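# Stow the printed block in the drawer and close it

## Task

Place the printed block inside the drawer that stands open, then push that drawer fully closed. No cabinet may be shifted much from its spot, the robot must not topple or finish leaning, and the result must hold without the robot bracing anything at the end.

## Robot and tools

Robot: a Hello Robot Stretch 4, one arm only. It has an omni-wheel base, a lift on a mast, an arm that telescopes forward, a wrist with yaw, pitch and roll, and a two-finger gripper. It stands about 1.6 m tall and its base rim lies within 0.23 m of the base origin. A loose object may occasionally be nudged by something outside the robot.

Frames: the base frame sits on the floor below the base centre, with x ahead, y to the left and z up. The odometry frame is the base frame as it was when the scene began. hand_pose is reported in the base frame and marks the point between the fingers, 0.015 m behind the tips; with all wrist joints at zero its axes line up with the base. The printed hand position may be slightly wrong.

execute_actions(actions, cameras): actions holds one action or none; an empty list just returns the state and images. One action may contain "base", "joints" or both, plus optional "pace" and "contact_limits", or it may contain only {"end_of_arm": "enable_torque"}. Every motion starts at once and can finish at different moments.
- base: exactly one key, each a relative offset from where the base last measured itself. translate_m drives straight in metres, forward positive, -2 to 2. strafe_m moves sideways in metres, left positive, -2 to 2. rotate_rad turns in place in radians, counter-clockwise (left) positive, -3.2 to 3.2.
- joints: absolute targets keyed by name. lift_m 0 to 1.2 m; arm_m 0 to 0.55 m (extension); wrist_yaw_rad -1.134 to 4.276 (0 forward, positive left, 3.14 folded back, above 3.4 the arm may block); wrist_pitch_rad -1.117 to 4.259 (0 level, 1.57 pointing down); wrist_roll_rad -1.117 to 4.259 (0 leaves the fingers level, positive turns clockwise seen from behind); gripper_m 0 to 0.08 m finger gap. A target outside its range is clipped and the result notes this; any other bad value or unknown key rejects the call and nothing moves.
- pace: "slow", "default", "fast" or "max". Base speed is 0.1/0.3/0.4/0.6 m/s and turning 1/2/3/4 rad/s, lowered further when the lift is above 0.2 m.
- contact_limits: only arm_m, from 0 (gentlest) to 0.75 (strongest), 0.5 if omitted. The arm stops when it pushes harder than this.
- cameras: any of head_camera, head_left_camera, head_right_camera, wrist_camera, or "all"; null or omitted means all, [] means none.
A joint or base missing from an action may keep pushing toward its earlier target. A single action runs at most 15 s.

wait(seconds 0 to 10) lets the scene run and returns the state and images. zoom_image(camera, region [x0,y0,x1,y1] in pixels, at most 504x504) enlarges part of the newest full image. read_manual returns only licence texts. finished_scene(scene) closes the scene for good and reports whether the task succeeded; call it only when the block is in the drawer and the drawer is shut and stays shut. If any call reports a stop, the rest of that reply's motion, wait and finish calls are skipped.

Result lines: base_status and joint_status describe how each motion ended. "done" means it reached the target (for the base, the wheels turned the full amount even if they slipped). "off_target" means it stopped short and may still be pushing. "contact_stop_at_<key>" means it met something; that part then holds, but a lift, arm or wheels that were stopped this way can go slack. "limit_stop_at_tilt" means the lean passed 6 degrees and lift, arm and wheels go slack. "limit_stop_at_own_body" means self-collision, usually with the gripper tilted up and rolled. "torque_fault" means a wrist or gripper motor switched off; send enable_torque to recover. on_its_own lists what changed without being commanded ("held at" gives the held target). lidar_m holds 12 distances in 30-degree sectors, the first straight ahead and then counter-clockwise; "-" means nothing seen or nearer than 0.25 m. wrist_depth_mm is a 7x7 grid of depths in mm. base_odometry counts wheel turns; when turned_by_wheels and turned_by_imu differ by more than about 0.1 rad, a collision or slip is likely. base_tilt gives forward/right lean in degrees. motor_effort is percent of maximum, peak in brackets.

Gripping: command a gap smaller than the object. While gripping, the reading stays above the command and the effort moves away from 0; after a close, "off_target" indicates something is held. Effort held beyond about 50 causes a torque fault and a drop.

Cameras: head_camera looks ahead and down from the mast top; turn the base to aim it. The two head fisheyes look more steeply down and show the base and arm. wrist_camera looks along the fingers, with the tips low in its image.

Avoid these: turning or driving with more than 1 kg held at arm_m above 0.2; hard or high pushes (use a low contact limit on arm_m to close the drawer gently); shoving cabinets; dropping or throwing the block; slamming the drawer. To unfold the wrist at the start, send lift_m 0.4 with wrist_yaw_rad 0. Shorter robot motion time is better. The simulation keeps running while you think.

Each tool is called after "Request:" as a command line: name --argument value for each argument, lists and objects as JSON in quotes; but a table of rows of numbers goes row by row, as --pt "numbers of a row", without its own name.

## Session

Request:
execute_actions --actions '[]'

Scene clock: 0.00 s.
base_odometry: x=+0.000 y=+0.000 heading=+0.000 (m, m, rad; odometry frame)
turned_by_wheels: +0.000 (rad since the last result)
turned_by_imu: +0.000 (rad since the last result)
base_tilt: forward=-0.7 right=+0.5 (deg)
lidar_m: 2.41 2.10 1.50 1.53 2.02 1.86 1.89 1.86 0.78 0.80 2.16 2.05
base_status: not commanded
joint_positions: lift_m=+0.225 arm_m=-0.002 wrist_yaw_rad=+3.106 wrist_pitch_rad=-0.002 wrist_roll_rad=-0.008 gripper_m=+0.040
joint_status: not commanded
motor_effort: lift_m=+22 arm_m=+0 wrist_yaw_rad=+1 wrist_pitch_rad=-8 wrist_roll_rad=+1 gripper_m=+1 wheel_0=+0 wheel_1=-1 wheel_2=+1 (%)
hand_pose: x=-0.0404 y=+0.0950 z=+0.4035 quat_wxyz=(+0.018, +0.001, -0.004, +1.000) (m; base frame)
wrist_depth_mm: - 143 - - 1983 1808 1661 / - 120 205 - 1983 1756 1618 / - 122 167 - 1983 1756 1618 / 115 143 237 - 1983 1756 1618 / 217 - - - 1983 1808 1618 / 1336 1499 1499 1499 1366 1464 1397 / 946 1060 104 1008 128 - 1008
pictures: head_camera, head_left_camera, head_right_camera, wrist_camera
Images, in order (width x height): head_camera 420x560, head_left_camera 420x672, head_right_camera 420x672, wrist_camera 616x392.

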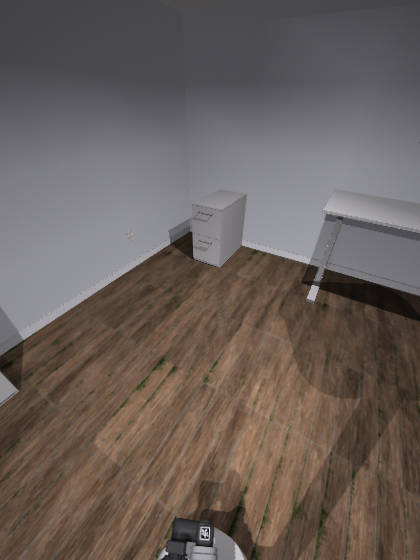

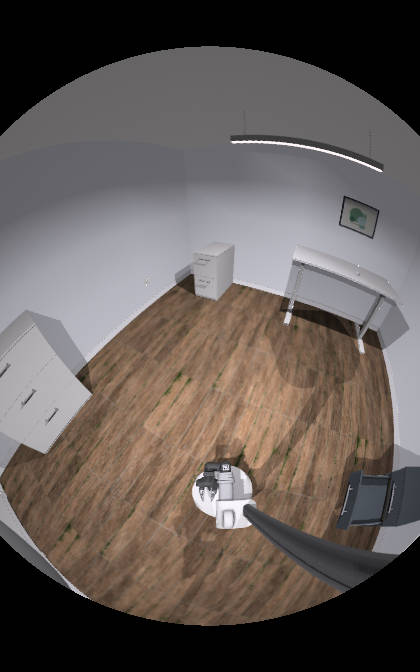

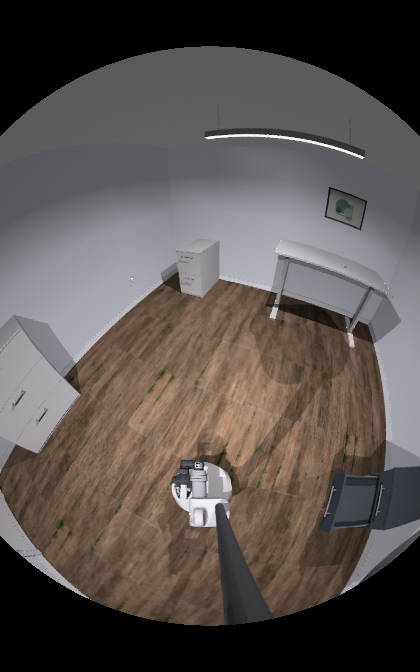

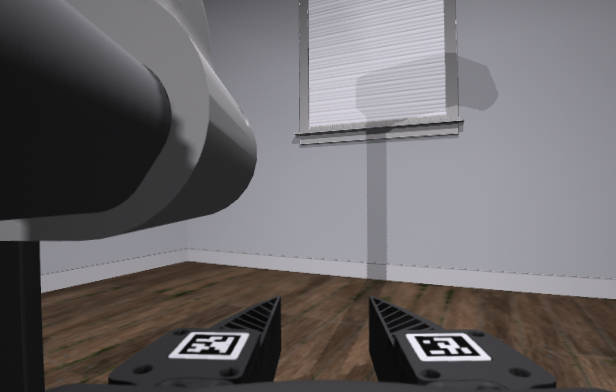

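Request:
execute_actions --actions '[{"base":{"rotate_rad":-1.1},"joints":{"lift_m":0.8,"wrist_yaw_rad":0,"gripper_m":0.08}}]'

Scene clock: 5.97 s.
base_odometry: x=+0.000 y=+0.000 heading=-1.099 (m, m, rad; odometry frame)
turned_by_wheels: -1.099 (rad since the last result)
turned_by_imu: -1.095 (rad since the last result)
base_tilt: forward=-0.7 right=+0.3 (deg)
lidar_m: 2.23 2.04 2.42 2.17 1.51 1.53 2.01 1.84 1.86 1.87 0.77 0.78
base_status: done
joint_positions: lift_m=+0.800 arm_m=-0.002 wrist_yaw_rad=+0.000 wrist_pitch_rad=-0.002 wrist_roll_rad=-0.008 gripper_m=+0.080
joint_status: all done
motor_effort: lift_m=+25(24) arm_m=+0(0) wrist_yaw_rad=-2(6) wrist_pitch_rad=-8(8) wrist_roll_rad=+0(0) gripper_m=+3(6) wheel_0=+3(9) wheel_1=+2(10) wheel_2=+2(10) (%)
hand_pose: x=+0.3817 y=-0.0873 z=+0.9783 quat_wxyz=(+1.000, -0.004, -0.001, +0.000) (m; base frame)
wrist_depth_mm: - - - - 1983 1576 1336 / - - - - - 1576 1336 / - - - - - 1618 1336 / - - - - - 1576 1336 / - - - - - 1618 1336 / - - - - - 1537 1336 / - - 138 - - 109 -
pictures: head_camera, head_left_camera, head_right_camera, wrist_camera
camera_calibration (this result's frames):
wrist_camera: T_world_to_cam=[[0.0195537, -0.999767, 0.00917831, -0.0965509], [0.0211484, -0.00876442, -0.999738, 1.03285], [0.999585, 0.0197427, 0.0209721, -0.247316], [0, 0, 0, 1]] pos_world=[0.227258, -0.0825933, 1.03865]
Images, in order (width x height): head_camera 420x560, head_left_camera 420x672, head_right_camera 420x672, wrist_camera 616x392.

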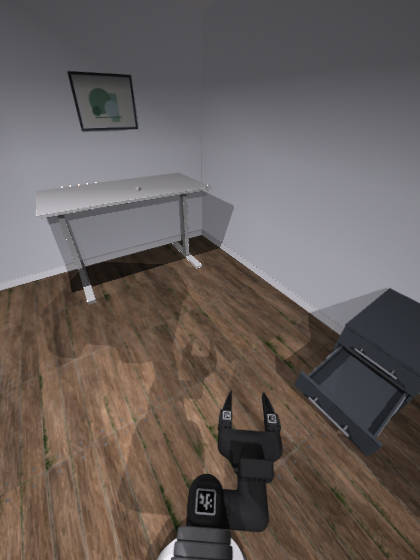

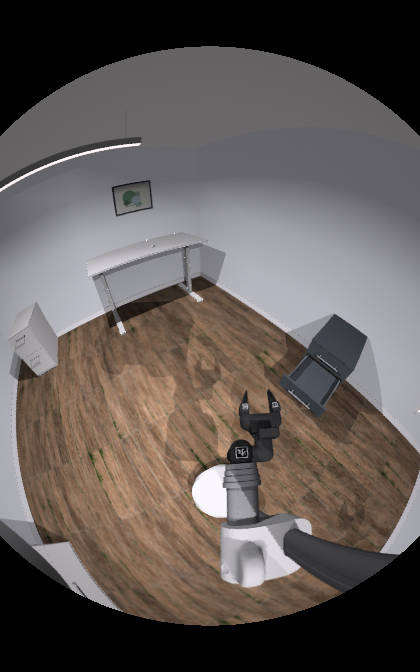

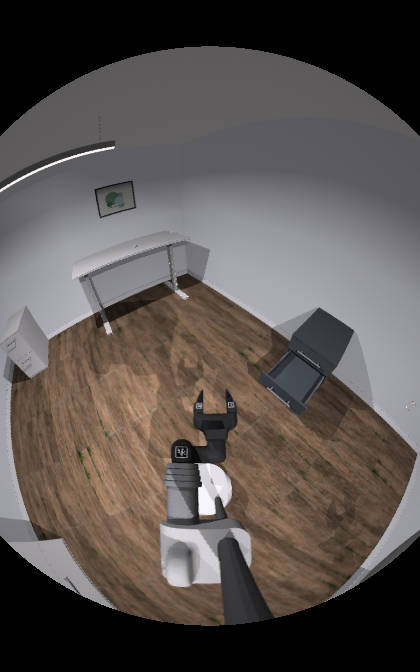

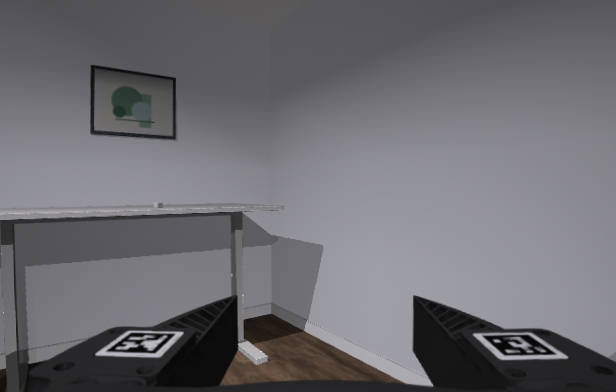

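Request:
execute_actions --actions '[{"base":{"rotate_rad":0.37},"joints":{"lift_m":0.95,"wrist_pitch_rad":0.3}}]' --cameras '[]'

Request:
execute_actions --actions '[{"base":{"translate_m":1.5},"pace":"fast"}]' --cameras '["head_camera","wrist_camera"]'

Scene clock: 11.97 s.
base_odometry: x=+0.000 y=+0.000 heading=-0.730 (m, m, rad; odometry frame)
turned_by_wheels: +0.369 (rad since the last result)
turned_by_imu: +0.367 (rad since the last result)
base_tilt: forward=-0.7 right=+0.5 (deg)
lidar_m: 2.04 2.07 2.32 1.52 1.48 2.19 1.84 1.85 2.02 0.81 0.77 2.00
base_status: done
joint_positions: lift_m=+0.950 arm_m=-0.002 wrist_yaw_rad=+0.000 wrist_pitch_rad=+0.302 wrist_roll_rad=-0.008 gripper_m=+0.080
joint_status: all done
motor_effort: lift_m=+25(29) arm_m=+0(1) wrist_yaw_rad=+1(1) wrist_pitch_rad=-7(7) wrist_roll_rad=-2(1) gripper_m=+2(3) wheel_0=-5(9) wheel_1=-4(8) wheel_2=-3(9) (%)
hand_pose: x=+0.3721 y=-0.0874 z=+1.0646 quat_wxyz=(+0.989, -0.004, +0.151, +0.001) (m; base frame)
wrist_depth_mm: - - - - - - 1708 / - - - - - - 1661 / - - - - - - 1708 / - - - - - - 1756 / - - - - - - 1756 / 1983 1983 1863 1983 1921 1921 1756 / 1618 - 138 1576 1537 109 -
pictures: none
No camera images: the call's "cameras" was empty. Leave "cameras" out to get every camera's image.

Scene clock: 17.43 s.
base_odometry: x=+1.118 y=-1.000 heading=-0.730 (m, m, rad; odometry frame)
turned_by_wheels: +0.001 (rad since the last result)
turned_by_imu: -0.004 (rad since the last result)
base_tilt: forward=-0.6 right=+0.4 (deg)
lidar_m: 0.58 0.58 0.71 1.64 2.40 2.37 3.34 1.17 1.29 1.34 1.35 0.70
base_status: done
joint_positions: lift_m=+0.950 arm_m=-0.002 wrist_yaw_rad=+0.000 wrist_pitch_rad=+0.302 wrist_roll_rad=-0.008 gripper_m=+0.080
joint_status: not commanded
motor_effort: lift_m=+25(25) arm_m=+0(1) wrist_yaw_rad=+0(1) wrist_pitch_rad=-7(7) wrist_roll_rad=-1(0) gripper_m=+3(3) wheel_0=+5(8) wheel_1=+4(8) wheel_2=-1(13) (%)
hand_pose: x=+0.3721 y=-0.0874 z=+1.0646 quat_wxyz=(+0.989, -0.004, +0.151, +0.001) (m; base frame)
wrist_depth_mm: 976 1025 1078 1138 1205 1281 1281 / 1008 1060 1138 1182 1281 1397 1308 / 1060 1078 1138 1205 1255 1397 1281 / 715 707 699 691 683 668 668 / 477 473 473 496 530 976 1308 / 788 424 439 1464 1537 1060 1336 / 1205 - 138 1499 1499 109 -
pictures: head_camera, wrist_camera
camera_calibration (this result's frames):
wrist_camera: T_world_to_cam=[[0.0210728, -0.999773, 0.00304003, -0.0912609], [-0.279265, -0.00880583, -0.960174, 1.18899], [0.959983, 0.0193845, -0.279387, 0.0950229], [0, 0, 0, 1]] pos_world=[0.242746, -0.0826122, 1.16846]
Images, in order (width x height): head_camera 420x560, wrist_camera 616x392.

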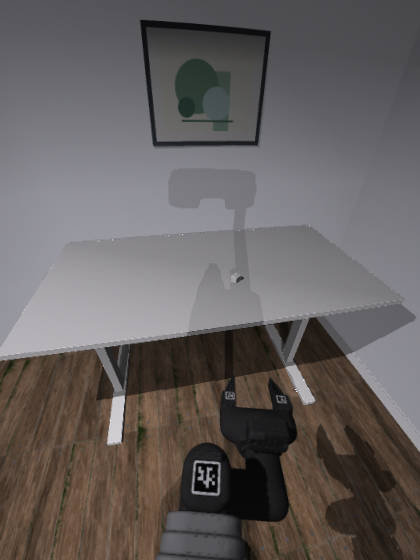

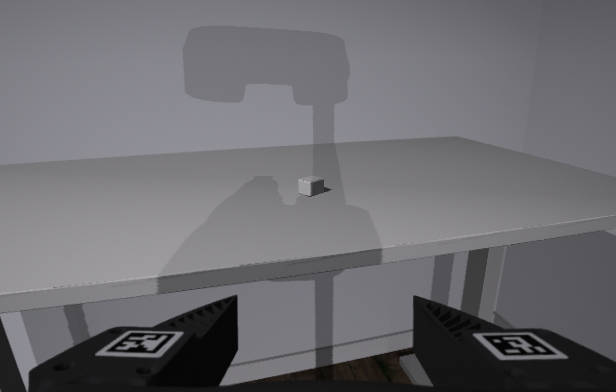

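Request:
execute_actions --actions '[{"joints":{"arm_m":0.42,"lift_m":0.94,"wrist_pitch_rad":0.5}}]' --cameras '["head_camera","wrist_camera"]'

Scene clock: 22.70 s.
base_odometry: x=+1.118 y=-1.000 heading=-0.730 (m, m, rad; odometry frame)
turned_by_wheels: +0.000 (rad since the last result)
turned_by_imu: +0.000 (rad since the last result)
base_tilt: forward=-0.7 right=+0.4 (deg)
lidar_m: 0.59 0.56 0.71 1.65 2.38 2.39 3.33 1.16 1.26 1.34 1.34 0.70
base_status: not commanded
joint_positions: lift_m=+0.940 arm_m=+0.419 wrist_yaw_rad=+0.000 wrist_pitch_rad=+0.502 wrist_roll_rad=-0.008 gripper_m=+0.080
joint_status: all done
motor_effort: lift_m=+19(24) arm_m=+7(9) wrist_yaw_rad=+0(1) wrist_pitch_rad=-7(8) wrist_roll_rad=+1(1) gripper_m=+3(3) wheel_0=+4(5) wheel_1=+4(4) wheel_2=-1(1) (%)
hand_pose: x=+0.7760 y=-0.0874 z=+1.0161 quat_wxyz=(+0.969, -0.004, +0.249, +0.001) (m; base frame)
wrist_depth_mm: 640 668 715 750 798 842 904 / 676 707 741 768 788 788 788 / 539 530 521 512 504 500 496 / 389 384 382 375 370 368 364 / 303 301 298 285 294 290 287 / 248 248 237 245 243 239 237 / 216 - 138 211 206 109 -
pictures: head_camera, wrist_camera
camera_calibration (this result's frames):
wrist_camera: T_world_to_cam=[[0.021268, -0.999773, -0.00118398, -0.0954848], [-0.464399, -0.00883031, -0.885582, 1.32305], [0.885371, 0.0193844, -0.464481, -0.0603326], [0, 0, 0, 1]] pos_world=[0.66987, -0.0826107, 1.14353]
Images, in order (width x height): head_camera 420x560, wrist_camera 616x392.

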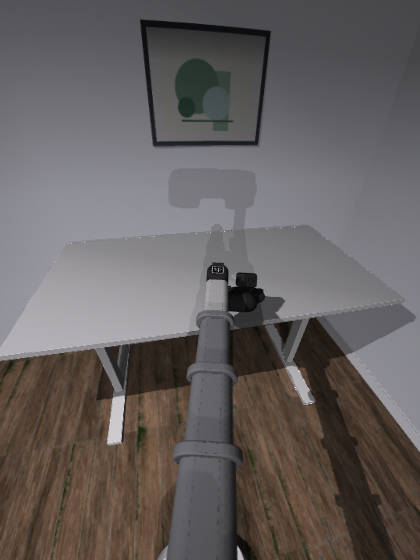

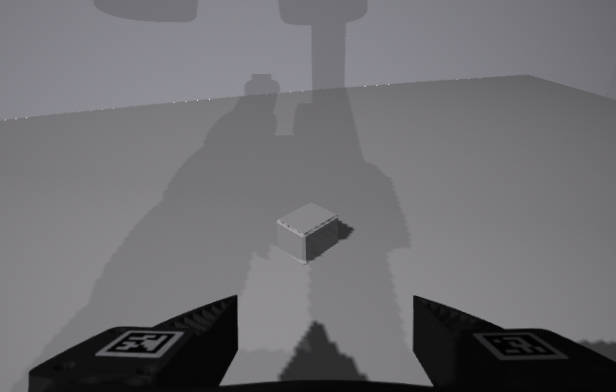

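Request:
execute_actions --actions '[{"base":{"translate_m":0.05},"joints":{"arm_m":0.515,"lift_m":0.913,"wrist_yaw_rad":0.04},"pace":"slow"}]' --cameras '["wrist_camera"]'

Request:
execute_actions --actions '[{"joints":{"gripper_m":0.01}}]' --cameras '["wrist_camera"]'

Request:
execute_actions --actions '[{"joints":{"lift_m":0.96}}]' --cameras '[]'

Request:
execute_actions --actions '[{"base":{"translate_m":-1.55},"joints":{"arm_m":0.0,"wrist_yaw_rad":0},"pace":"fast"}]' --cameras '["wrist_camera"]'

Request:
execute_actions --actions '[{"base":{"rotate_rad":-1.25},"joints":{"lift_m":0.75}}]'

Scene clock: 32.67 s.
base_odometry: x=+1.155 y=-1.033 heading=-0.729 (m, m, rad; odometry frame)
turned_by_wheels: +0.001 (rad since the last result)
turned_by_imu: +0.000 (rad since the last result)
base_tilt: forward=-0.6 right=+0.4 (deg)
lidar_m: 0.55 0.54 0.64 1.63 2.39 2.41 3.38 1.22 1.33 1.32 1.09 0.66
base_status: done
joint_positions: lift_m=+0.913 arm_m=+0.514 wrist_yaw_rad=+0.040 wrist_pitch_rad=+0.502 wrist_roll_rad=-0.008 gripper_m=+0.080
joint_status: all done
motor_effort: lift_m=+18(17) arm_m=+8(8) wrist_yaw_rad=+2(4) wrist_pitch_rad=-7(7) wrist_roll_rad=+0(1) gripper_m=+3(3) wheel_0=+7(8) wheel_1=+6(6) wheel_2=-5(8) (%)
hand_pose: x=+0.8743 y=-0.0799 z=+0.9891 quat_wxyz=(+0.968, -0.009, +0.248, +0.020) (m; base frame)
wrist_depth_mm: 530 554 580 609 640 676 715 / 564 585 615 640 661 691 668 / 462 452 445 439 433 427 424 / 330 327 324 320 317 315 310 / 258 256 255 253 251 249 246 / 211 211 203 209 208 204 204 / 183 - 138 147 165 109 -
pictures: wrist_camera
camera_calibration (this result's frames):
wrist_camera: T_world_to_cam=[[0.0608693, -0.998145, -0.00118419, -0.124645], [-0.463686, -0.027226, -0.885581, 1.34279], [0.883906, 0.0544538, -0.464483, -0.155934], [0, 0, 0, 1]] pos_world=[0.768051, -0.079364, 1.11657]
Images, in order (width x height): wrist_camera 616x392.

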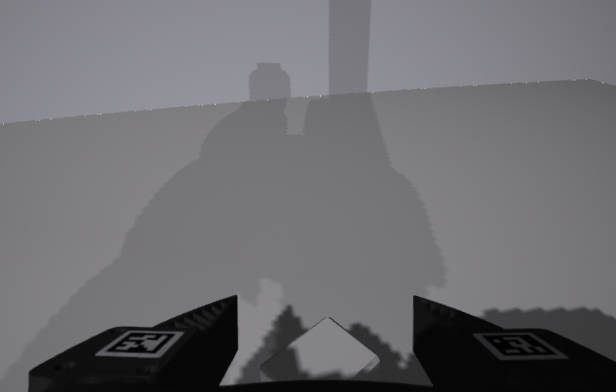

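Scene clock: 33.77 s.
base_odometry: x=+1.155 y=-1.033 heading=-0.729 (m, m, rad; odometry frame)
turned_by_wheels: +0.000 (rad since the last result)
turned_by_imu: +0.000 (rad since the last result)
base_tilt: forward=-0.7 right=+0.4 (deg)
lidar_m: 0.56 0.54 0.64 1.63 2.41 2.42 3.37 1.20 1.35 1.32 1.07 0.63
base_status: not commanded
joint_positions: lift_m=+0.913 arm_m=+0.514 wrist_yaw_rad=+0.040 wrist_pitch_rad=+0.502 wrist_roll_rad=-0.008 gripper_m=+0.043
joint_status: gripper_m off_target (ended at +0.043, target +0.010)
on_its_own: gripper_m is held at +0.037, not at your +0.010, by its contact guard: the fingers met something
motor_effort: lift_m=+18(18) arm_m=+8(8) wrist_yaw_rad=+0(1) wrist_pitch_rad=-7(7) wrist_roll_rad=-1(2) gripper_m=-41(47) wheel_0=+6(5) wheel_1=+6(6) wheel_2=-5(5) (%)
hand_pose: x=+0.8743 y=-0.0799 z=+0.9891 quat_wxyz=(+0.968, -0.009, +0.248, +0.020) (m; base frame)
wrist_depth_mm: 530 549 574 609 634 676 707 / 564 591 615 634 661 691 668 / 466 455 445 436 433 430 424 / 332 327 324 320 317 314 312 / 258 257 255 253 251 248 246 / 211 211 210 208 206 205 204 / 181 184 104 147 141 - -
pictures: wrist_camera
camera_calibration (this result's frames):
wrist_camera: T_world_to_cam=[[0.0608793, -0.998144, -0.00118176, -0.124655], [-0.463685, -0.0272328, -0.885581, 1.34279], [0.883906, 0.0544615, -0.464483, -0.155938], [0, 0, 0, 1]] pos_world=[0.768055, -0.0793632, 1.11657]
Images, in order (width x height): wrist_camera 616x392.

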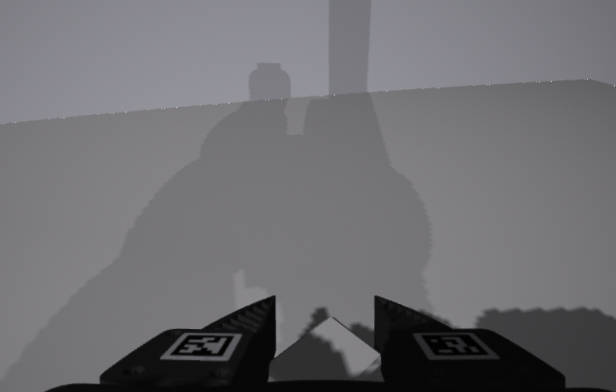

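Scene clock: 34.83 s.
base_odometry: x=+1.155 y=-1.033 heading=-0.729 (m, m, rad; odometry frame)
turned_by_wheels: +0.000 (rad since the last result)
turned_by_imu: +0.000 (rad since the last result)
base_tilt: forward=-0.7 right=+0.4 (deg)
lidar_m: 0.56 0.55 0.63 1.62 2.40 2.41 3.37 1.21 1.34 1.33 1.11 0.65
base_status: not commanded
joint_positions: lift_m=+0.960 arm_m=+0.514 wrist_yaw_rad=+0.040 wrist_pitch_rad=+0.502 wrist_roll_rad=-0.008 gripper_m=+0.043
joint_status: all done
on_its_own: gripper_m is held at +0.037, not at your +0.010, by its contact guard: the fingers met something
motor_effort: lift_m=+25(27) arm_m=+7(8) wrist_yaw_rad=+2(2) wrist_pitch_rad=-7(7) wrist_roll_rad=-1(1) gripper_m=-41(41) wheel_0=+7(6) wheel_1=+6(6) wheel_2=-5(5) (%)
hand_pose: x=+0.8743 y=-0.0799 z=+1.0355 quat_wxyz=(+0.968, -0.009, +0.248, +0.020) (m; base frame)
wrist_depth_mm: 530 554 580 609 640 683 707 / 564 591 621 654 683 723 750 / 585 585 574 569 559 554 554 / 430 424 421 415 410 407 399 / 334 332 330 327 324 322 317 / 273 272 272 270 267 265 263 / 235 238 104 146 141 - 230
pictures: none
No camera images: the call's "cameras" was empty. Leave "cameras" out to get every camera's image.

Scene clock: 40.47 s.
base_odometry: x=-0.001 y=+0.000 heading=-0.730 (m, m, rad; odometry frame)
turned_by_wheels: -0.001 (rad since the last result)
turned_by_imu: +0.003 (rad since the last result)
base_tilt: forward=-0.7 right=+0.4 (deg)
lidar_m: 2.06 2.05 2.34 1.53 1.51 2.20 1.83 1.84 2.03 0.80 0.76 2.03
base_status: done
joint_positions: lift_m=+0.960 arm_m=+0.001 wrist_yaw_rad=+0.000 wrist_pitch_rad=+0.503 wrist_roll_rad=-0.008 gripper_m=+0.043
joint_status: all done
on_its_own: gripper_m is held at +0.037, not at your +0.010, by its contact guard: the fingers met something
motor_effort: lift_m=+25(25) arm_m=-7(6) wrist_yaw_rad=+1(4) wrist_pitch_rad=-8(7) wrist_roll_rad=+0(0) gripper_m=-40(41) wheel_0=-4(9) wheel_1=-4(8) wheel_2=-1(14) (%)
hand_pose: x=+0.3585 y=-0.0875 z=+1.0355 quat_wxyz=(+0.969, -0.004, +0.249, +0.001) (m; base frame)
wrist_depth_mm: - - - - - - 1708 / - - - - - - 1708 / - - - - - - 1708 / - - - - - - 1756 / 1863 1921 1863 1863 1863 1863 1708 / 1537 1576 1537 1499 1499 1499 1464 / 1308 1336 105 146 141 - 1308
pictures: wrist_camera
camera_calibration (this result's frames):
wrist_camera: T_world_to_cam=[[0.020942, -0.99978, -0.00118748, -0.0865246], [-0.464644, -0.00868104, -0.885455, 1.14639], [0.88525, 0.019095, -0.464724, 0.31857], [0, 0, 0, 1]] pos_world=[0.25246, -0.0826368, 1.16302]
Images, in order (width x height): wrist_camera 616x392.

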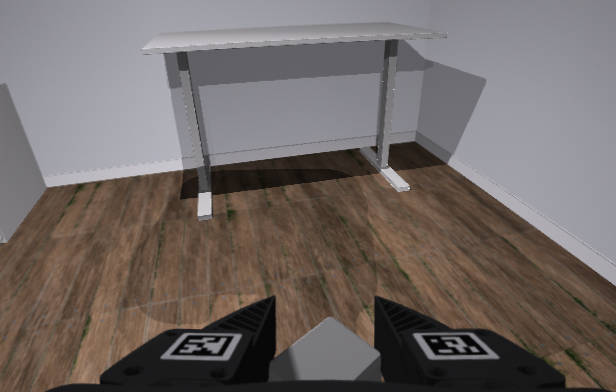

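Scene clock: 42.47 s.
base_odometry: x=-0.001 y=+0.000 heading=-1.979 (m, m, rad; odometry frame)
turned_by_wheels: -1.249 (rad since the last result)
turned_by_imu: -1.243 (rad since the last result)
base_tilt: forward=-0.6 right=+0.3 (deg)
lidar_m: 0.78 0.84 2.11 2.04 2.44 2.07 1.53 1.61 1.91 1.85 1.95 1.79
base_status: done
joint_positions: lift_m=+0.750 arm_m=+0.001 wrist_yaw_rad=+0.000 wrist_pitch_rad=+0.503 wrist_roll_rad=-0.008 gripper_m=+0.043
joint_status: all done
on_its_own: gripper_m is held at +0.037, not at your +0.010, by its contact guard: the fingers met something
motor_effort: lift_m=+18(22) arm_m=-7(7) wrist_yaw_rad=+0(0) wrist_pitch_rad=-7(8) wrist_roll_rad=-1(0) gripper_m=-40(40) wheel_0=+4(8) wheel_1=+4(9) wheel_2=+3(9) (%)
hand_pose: x=+0.3586 y=-0.0874 z=+0.8261 quat_wxyz=(+0.969, -0.004, +0.249, +0.001) (m; base frame)
wrist_depth_mm: 1430 1397 1397 1397 1366 1336 1336 / 1537 1499 1464 1397 1464 1430 1366 / 1661 1661 960 991 1576 1576 1537 / 1756 1808 1078 1138 1708 1661 1661 / 1537 1430 750 931 1537 1499 1464 / 1281 1205 768 1160 1255 1229 1205 / 1098 1118 104 146 141 - 1060
pictures: head_camera, head_left_camera, head_right_camera, wrist_camera
camera_calibration (this result's frames):
wrist_camera: T_world_to_cam=[[0.0210626, -0.999777, -0.00118522, -0.0867964], [-0.464565, -0.00873738, -0.885496, 0.960938], [0.885288, 0.0192014, -0.464646, 0.221134], [0, 0, 0, 1]] pos_world=[0.25248, -0.0826271, 0.953552]
Images, in order (width x height): head_camera 420x560, head_left_camera 420x672, head_right_camera 420x672, wrist_camera 616x392.

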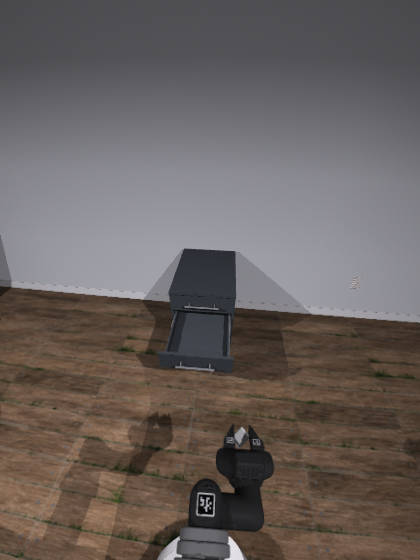

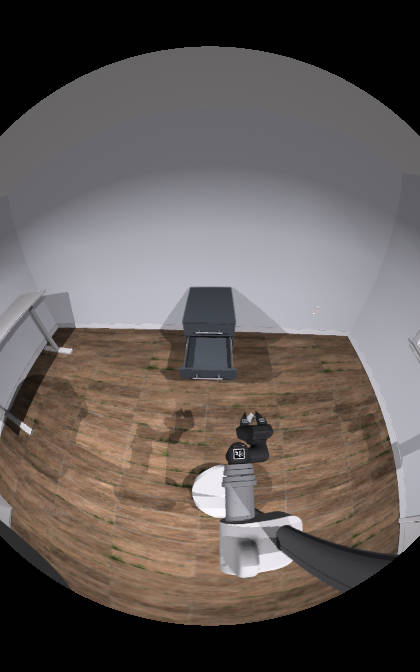

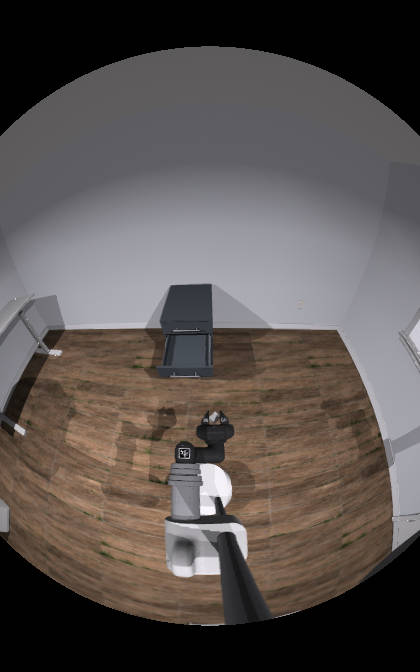

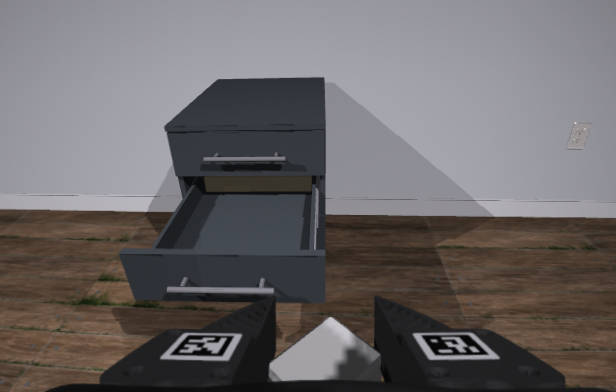

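Request:
execute_actions --actions '[{"base":{"strafe_m":0.18},"joints":{"lift_m":0.64,"wrist_pitch_rad":1.2,"arm_m":0.38}}]' --cameras '[]'

Request:
execute_actions --actions '[{"base":{"translate_m":0.35}}]' --cameras '["head_camera","wrist_camera"]'

Scene clock: 49.13 s.
base_odometry: x=+0.165 y=-0.071 heading=-1.979 (m, m, rad; odometry frame)
turned_by_wheels: +0.000 (rad since the last result)
turned_by_imu: +0.000 (rad since the last result)
base_tilt: forward=-0.7 right=+0.4 (deg)
lidar_m: 0.78 1.84 1.93 1.90 2.28 2.05 1.52 1.55 2.10 1.99 2.15 0.85
base_status: done
joint_positions: lift_m=+0.640 arm_m=+0.379 wrist_yaw_rad=+0.000 wrist_pitch_rad=+1.201 wrist_roll_rad=-0.008 gripper_m=+0.043
joint_status: all done
on_its_own: gripper_m is held at +0.037, not at your +0.010, by its contact guard: the fingers met something
motor_effort: lift_m=+18(15) arm_m=+8(6) wrist_yaw_rad=+0(1) wrist_pitch_rad=-2(7) wrist_roll_rad=-1(0) gripper_m=-40(41) wheel_0=-2(11) wheel_1=+3(12) wheel_2=+0(2) (%)
hand_pose: x=+0.6265 y=-0.0874 z=+0.6202 quat_wxyz=(+0.825, -0.003, +0.565, +0.002) (m; base frame)
wrist_depth_mm: 1042 1025 504 500 496 960 976 / 976 442 473 466 462 424 917 / 904 427 379 377 375 394 854 / 854 854 842 831 820 820 809 / 809 798 788 788 778 778 768 / 768 759 750 741 741 732 723 / 732 723 104 146 141 - 699
pictures: none
No camera images: the call's "cameras" was empty. Leave "cameras" out to get every camera's image.

Scene clock: 51.77 s.
base_odometry: x=+0.026 y=-0.393 heading=-1.979 (m, m, rad; odometry frame)
turned_by_wheels: +0.000 (rad since the last result)
turned_by_imu: -0.001 (rad since the last result)
base_tilt: forward=-0.6 right=+0.5 (deg)
lidar_m: 0.42 1.45 1.92 1.86 2.45 2.40 1.87 1.97 2.13 2.03 1.91 0.45
base_status: done
joint_positions: lift_m=+0.640 arm_m=+0.379 wrist_yaw_rad=+0.000 wrist_pitch_rad=+1.201 wrist_roll_rad=-0.008 gripper_m=+0.043
joint_status: not commanded
on_its_own: gripper_m is held at +0.037, not at your +0.010, by its contact guard: the fingers met something
motor_effort: lift_m=+18(18) arm_m=+8(7) wrist_yaw_rad=+0(0) wrist_pitch_rad=-3(3) wrist_roll_rad=-1(1) gripper_m=-40(40) wheel_0=+3(8) wheel_1=+2(10) wheel_2=-1(11) (%)
hand_pose: x=+0.6265 y=-0.0874 z=+0.6202 quat_wxyz=(+0.825, -0.003, +0.565, +0.002) (m; base frame)
wrist_depth_mm: 241 238 238 237 236 235 239 / 946 294 268 279 277 286 285 / 904 427 442 439 433 410 854 / 854 424 418 415 410 402 809 / 809 394 394 392 389 377 768 / 759 368 375 370 368 347 732 / 723 315 104 146 141 - 691
pictures: head_camera, wrist_camera
camera_calibration (this result's frames):
wrist_camera: T_world_to_cam=[[0.0156624, -0.999772, -0.0144996, -0.0810105], [-0.925174, -0.00899088, -0.379436, 0.877788], [0.379219, 0.0193575, -0.925104, 0.490909], [0, 0, 0, 1]] pos_world=[0.627213, -0.0826028, 0.786032]
Images, in order (width x height): head_camera 420x560, wrist_camera 616x392.

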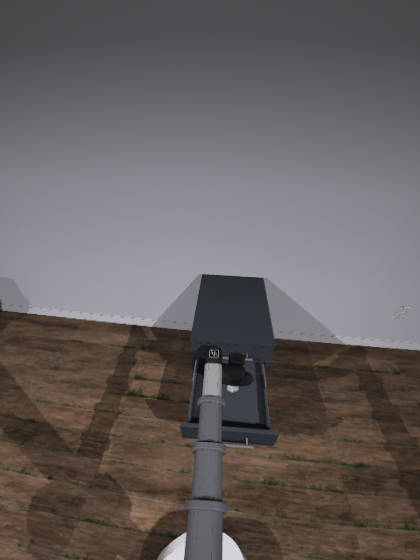

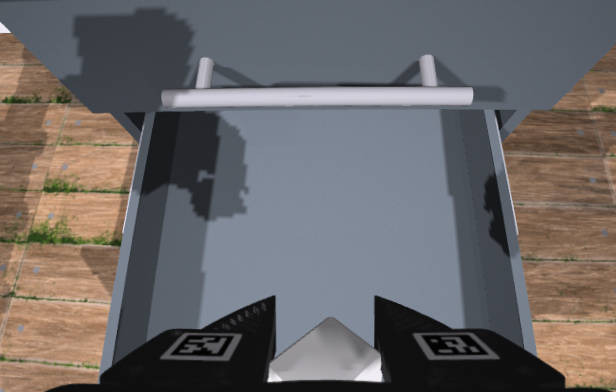

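Request:
execute_actions --actions '[{"joints":{"lift_m":0.447}}]' --cameras '[]'

Request:
execute_actions --actions '[{"joints":{"gripper_m":0.07}}]' --cameras '[]'

Request:
execute_actions --actions '[{"joints":{"lift_m":0.6}}]' --cameras '["wrist_camera"]'

Request:
execute_actions --actions '[{"base":{"translate_m":-0.05},"joints":{"arm_m":0,"wrist_pitch_rad":0,"gripper_m":0}}]' --cameras '[]'

Request:
execute_actions --actions '[{"joints":{"lift_m":0.312}}]' --cameras '["wrist_camera"]'

Request:
execute_actions --actions '[{"joints":{"arm_m":0.5},"pace":"slow","contact_limits":{"arm_m":0.25}}]' --cameras '["wrist_camera","head_camera"]'

Scene clock: 63.27 s.
base_odometry: x=+0.026 y=-0.393 heading=-1.979 (m, m, rad; odometry frame)
turned_by_wheels: +0.000 (rad since the last result)
turned_by_imu: +0.000 (rad since the last result)
base_tilt: forward=-0.6 right=+0.4 (deg)
lidar_m: 0.42 1.48 1.93 1.86 2.44 2.41 1.87 1.94 2.13 2.02 1.90 0.44
base_status: not commanded
joint_positions: lift_m=+0.447 arm_m=+0.379 wrist_yaw_rad=+0.000 wrist_pitch_rad=+1.201 wrist_roll_rad=-0.008 gripper_m=+0.043
joint_status: all done
on_its_own: gripper_m is held at +0.037, not at your +0.010, by its contact guard: the fingers met something
motor_effort: lift_m=+16(17) arm_m=+8(8) wrist_yaw_rad=+0(0) wrist_pitch_rad=-1(3) wrist_roll_rad=-1(0) gripper_m=-41(40) wheel_0=+3(3) wheel_1=+2(2) wheel_2=-1(1) (%)
hand_pose: x=+0.6266 y=-0.0874 z=+0.4274 quat_wxyz=(+0.825, -0.003, +0.565, +0.002) (m; base frame)
wrist_depth_mm: 230 258 256 253 250 248 243 / 231 241 238 236 234 233 231 / 225 226 224 222 220 218 216 / 214 213 211 210 208 206 205 / 203 202 200 198 197 194 193 / 192 190 190 187 186 185 183 / 182 183 104 146 141 - -
pictures: none
No camera images: the call's "cameras" was empty. Leave "cameras" out to get every camera's image.

Scene clock: 64.20 s.
base_odometry: x=+0.026 y=-0.393 heading=-1.979 (m, m, rad; odometry frame)
turned_by_wheels: +0.000 (rad since the last result)
turned_by_imu: +0.000 (rad since the last result)
base_tilt: forward=-0.6 right=+0.4 (deg)
lidar_m: 0.42 1.49 1.92 1.87 2.45 2.38 1.87 1.95 2.11 2.04 1.92 0.46
base_status: not commanded
joint_positions: lift_m=+0.447 arm_m=+0.379 wrist_yaw_rad=+0.000 wrist_pitch_rad=+1.201 wrist_roll_rad=-0.008 gripper_m=+0.070
joint_status: all done
motor_effort: lift_m=+18(18) arm_m=+8(7) wrist_yaw_rad=+0(0) wrist_pitch_rad=-3(3) wrist_roll_rad=+1(1) gripper_m=+3(35) wheel_0=+3(3) wheel_1=+2(2) wheel_2=-1(1) (%)
hand_pose: x=+0.6265 y=-0.0874 z=+0.4272 quat_wxyz=(+0.825, -0.003, +0.565, +0.002) (m; base frame)
wrist_depth_mm: 231 256 254 251 249 245 241 / 231 239 236 235 232 230 229 / 224 224 223 220 218 216 215 / 212 212 210 208 206 204 203 / 202 200 198 197 195 193 192 / 190 190 187 186 185 183 182 / 183 - 136 178 175 102 -
pictures: none
No camera images: the call's "cameras" was empty. Leave "cameras" out to get every camera's image.

Scene clock: 65.90 s.
base_odometry: x=+0.026 y=-0.393 heading=-1.979 (m, m, rad; odometry frame)
turned_by_wheels: +0.000 (rad since the last result)
turned_by_imu: +0.000 (rad since the last result)
base_tilt: forward=-0.5 right=+0.4 (deg)
lidar_m: 0.42 1.49 1.92 1.87 2.42 2.41 1.86 1.98 2.11 2.03 1.91 0.44
base_status: not commanded
joint_positions: lift_m=+0.600 arm_m=+0.379 wrist_yaw_rad=+0.000 wrist_pitch_rad=+1.201 wrist_roll_rad=-0.008 gripper_m=+0.070
joint_status: all done
motor_effort: lift_m=+25(26) arm_m=+7(7) wrist_yaw_rad=-1(0) wrist_pitch_rad=-3(2) wrist_roll_rad=+0(1) gripper_m=+3(3) wheel_0=+3(3) wheel_1=+2(2) wheel_2=-1(1) (%)
hand_pose: x=+0.6265 y=-0.0874 z=+0.5797 quat_wxyz=(+0.825, -0.003, +0.565, +0.002) (m; base frame)
wrist_depth_mm: 241 237 228 229 228 225 240 / 904 293 413 407 404 343 345 / 866 392 397 392 389 375 809 / 809 366 375 370 368 357 768 / 768 340 353 351 347 342 723 / 723 317 332 332 329 324 676 / 699 - 136 319 310 102 -
pictures: wrist_camera
camera_calibration (this result's frames):
wrist_camera: T_world_to_cam=[[0.0156631, -0.999772, -0.0144983, -0.0815996], [-0.92514, -0.00899018, -0.379519, 0.862459], [0.379302, 0.0193574, -0.92507, 0.453337], [0, 0, 0, 1]] pos_world=[0.627222, -0.0826028, 0.745505]
Images, in order (width x height): wrist_camera 616x392.

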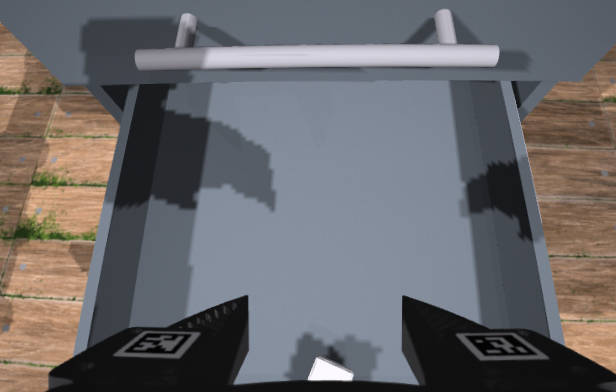

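Scene clock: 68.13 s.
base_odometry: x=+0.046 y=-0.347 heading=-1.979 (m, m, rad; odometry frame)
turned_by_wheels: +0.000 (rad since the last result)
turned_by_imu: +0.000 (rad since the last result)
base_tilt: forward=-0.6 right=+0.3 (deg)
lidar_m: 0.47 1.53 1.89 1.85 2.42 2.34 1.79 1.90 2.14 2.02 1.98 0.51
base_status: done
joint_positions: lift_m=+0.600 arm_m=+0.001 wrist_yaw_rad=+0.000 wrist_pitch_rad=+0.003 wrist_roll_rad=-0.008 gripper_m=+0.000
joint_status: all done
motor_effort: lift_m=+25(25) arm_m=-7(9) wrist_yaw_rad=+0(1) wrist_pitch_rad=-8(16) wrist_roll_rad=-1(1) gripper_m=+0(2) wheel_0=-4(7) wheel_1=-4(7) wheel_2=+2(11) (%)
hand_pose: x=+0.3849 y=-0.0874 z=+0.7773 quat_wxyz=(+1.000, -0.004, +0.001, +0.000) (m; base frame)
wrist_depth_mm: 1308 1281 1255 1229 1205 1182 1182 / 1308 1281 1255 1229 1205 1182 1182 / 1308 1255 1255 1229 1205 1182 1182 / 1281 1281 1281 1229 1229 1182 1182 / 1308 1281 1281 1118 1205 1182 1182 / 1336 1308 654 166 627 1205 1182 / 1336 1281 1281 - - 1205 1205
pictures: none
No camera images: the call's "cameras" was empty. Leave "cameras" out to get every camera's image.

Scene clock: 70.37 s.
base_odometry: x=+0.046 y=-0.347 heading=-1.979 (m, m, rad; odometry frame)
turned_by_wheels: +0.000 (rad since the last result)
turned_by_imu: +0.000 (rad since the last result)
base_tilt: forward=-0.6 right=+0.5 (deg)
lidar_m: 0.46 1.55 1.93 1.87 2.41 2.36 1.82 1.87 2.12 2.01 1.95 0.49
base_status: not commanded
joint_positions: lift_m=+0.312 arm_m=+0.001 wrist_yaw_rad=+0.000 wrist_pitch_rad=+0.003 wrist_roll_rad=-0.008 gripper_m=+0.000
joint_status: all done
motor_effort: lift_m=+18(21) arm_m=-8(7) wrist_yaw_rad=+0(1) wrist_pitch_rad=-8(8) wrist_roll_rad=+0(1) gripper_m=-1(0) wheel_0=-5(4) wheel_1=-4(4) wheel_2=+2(2) (%)
hand_pose: x=+0.3849 y=-0.0874 z=+0.4899 quat_wxyz=(+1.000, -0.004, +0.001, +0.000) (m; base frame)
wrist_depth_mm: 1281 1281 1229 1229 1205 1182 1182 / 1281 1281 1255 1205 1229 1182 1160 / 1281 1281 634 627 621 1182 1182 / 1308 1281 634 627 621 1182 1182 / 1308 297 297 296 291 287 1182 / 1308 294 293 166 286 282 282 / 1078 294 259 - - 283 282
pictures: wrist_camera
camera_calibration (this result's frames):
wrist_camera: T_world_to_cam=[[0.0190295, -0.999777, 0.00911827, -0.0920201], [0.0166365, -0.00880203, -0.999823, 0.546288], [0.999681, 0.0191778, 0.0164653, -0.238113], [0, 0, 0, 1]] pos_world=[0.2307, -0.0826247, 0.550951]
Images, in order (width x height): wrist_camera 616x392.

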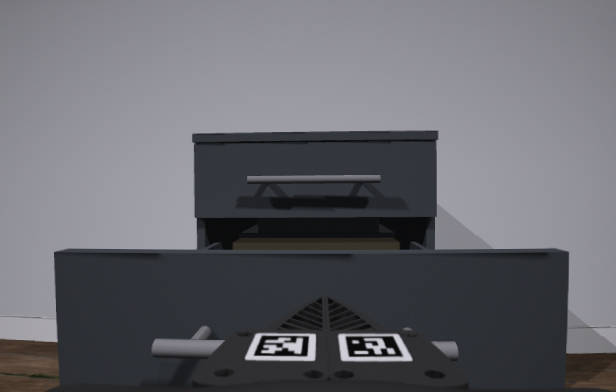

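Scene clock: 76.00 s.
base_odometry: x=+0.046 y=-0.347 heading=-1.978 (m, m, rad; odometry frame)
turned_by_wheels: +0.001 (rad since the last result)
turned_by_imu: +0.001 (rad since the last result)
base_tilt: forward=-0.6 right=+0.2 (deg)
lidar_m: 0.82 1.54 1.91 1.86 2.41 2.36 1.82 1.87 2.13 2.03 1.96 0.89
base_status: not commanded
joint_positions: lift_m=+0.312 arm_m=+0.468 wrist_yaw_rad=+0.000 wrist_pitch_rad=+0.003 wrist_roll_rad=-0.008 gripper_m=+0.000
joint_status: arm_m contact_stop (moved +0.467 of +0.499)
on_its_own: arm_m is slack since a contact_stop (your +0.500 is given up)
motor_effort: lift_m=+18(18) arm_m=+0(19) wrist_yaw_rad=+2(30) wrist_pitch_rad=-7(8) wrist_roll_rad=-1(0) gripper_m=+0(1) wheel_0=+2(4) wheel_1=+2(4) wheel_2=+2(6) (%)
contact_limits: arm_m 0.25
hand_pose: x=+0.8520 y=-0.0875 z=+0.4899 quat_wxyz=(+1.000, -0.004, +0.001, +0.000) (m; base frame)
wrist_depth_mm: 172 171 170 168 167 166 165 / 172 171 170 169 167 167 166 / 173 135 135 135 134 133 149 / 173 172 171 170 168 167 167 / 174 172 171 170 169 168 167 / 175 173 172 166 169 168 167 / 175 174 172 - - 168 168
pictures: head_camera, wrist_camera
camera_calibration (this result's frames):
wrist_camera: T_world_to_cam=[[0.0187476, -0.999783, 0.00912104, -0.100731], [0.0167736, -0.00880685, -0.999821, 0.538422], [0.999684, 0.0188972, 0.0166049, -0.70517], [0, 0, 0, 1]] pos_world=[0.697804, -0.0826411, 0.550954]
Images, in order (width x height): head_camera 420x560, wrist_camera 616x392.

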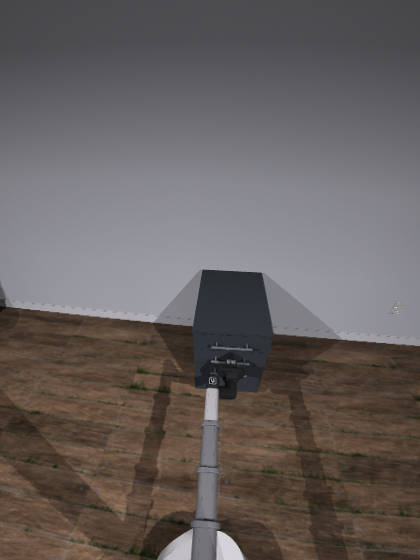

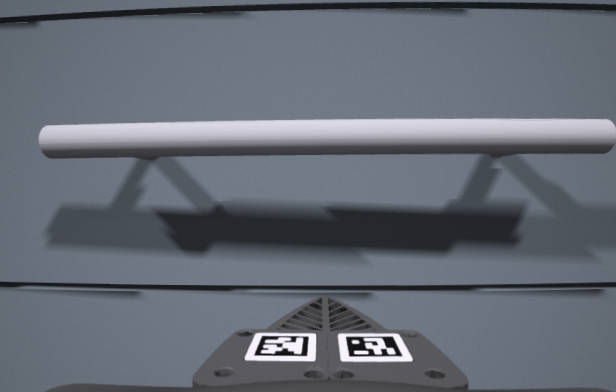

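Request:
execute_actions --actions '[{"joints":{"arm_m":0.4}}]' --cameras '[]'

Request:
finished_scene --scene 1

Scene clock: 80.00 s.
base_odometry: x=+0.046 y=-0.347 heading=-1.978 (m, m, rad; odometry frame)
turned_by_wheels: +0.000 (rad since the last result)
turned_by_imu: +0.000 (rad since the last result)
base_tilt: forward=-0.6 right=+0.4 (deg)
lidar_m: 0.81 1.50 1.92 1.86 2.41 2.37 1.81 1.87 2.13 2.03 1.99 0.89
base_status: not commanded
joint_positions: lift_m=+0.312 arm_m=+0.401 wrist_yaw_rad=+0.000 wrist_pitch_rad=+0.003 wrist_roll_rad=-0.008 gripper_m=+0.000
joint_status: all done
motor_effort: lift_m=+18(18) arm_m=-8(6) wrist_yaw_rad=-1(1) wrist_pitch_rad=-8(8) wrist_roll_rad=-1(1) gripper_m=+0(0) wheel_0=+2(2) wheel_1=+2(2) wheel_2=+2(2) (%)
hand_pose: x=+0.7849 y=-0.0874 z=+0.4899 quat_wxyz=(+1.000, -0.004, +0.001, +0.000) (m; base frame)
wrist_depth_mm: 878 866 842 831 820 798 788 / 241 239 237 236 234 232 231 / 241 239 237 236 234 233 232 / 242 240 238 236 236 234 233 / 243 241 239 237 236 234 233 / 243 242 240 165 236 235 233 / 244 242 239 - - 235 234
pictures: none
No camera images: the call's "cameras" was empty. Leave "cameras" out to get every camera's image.

The scene is finished: the task was done.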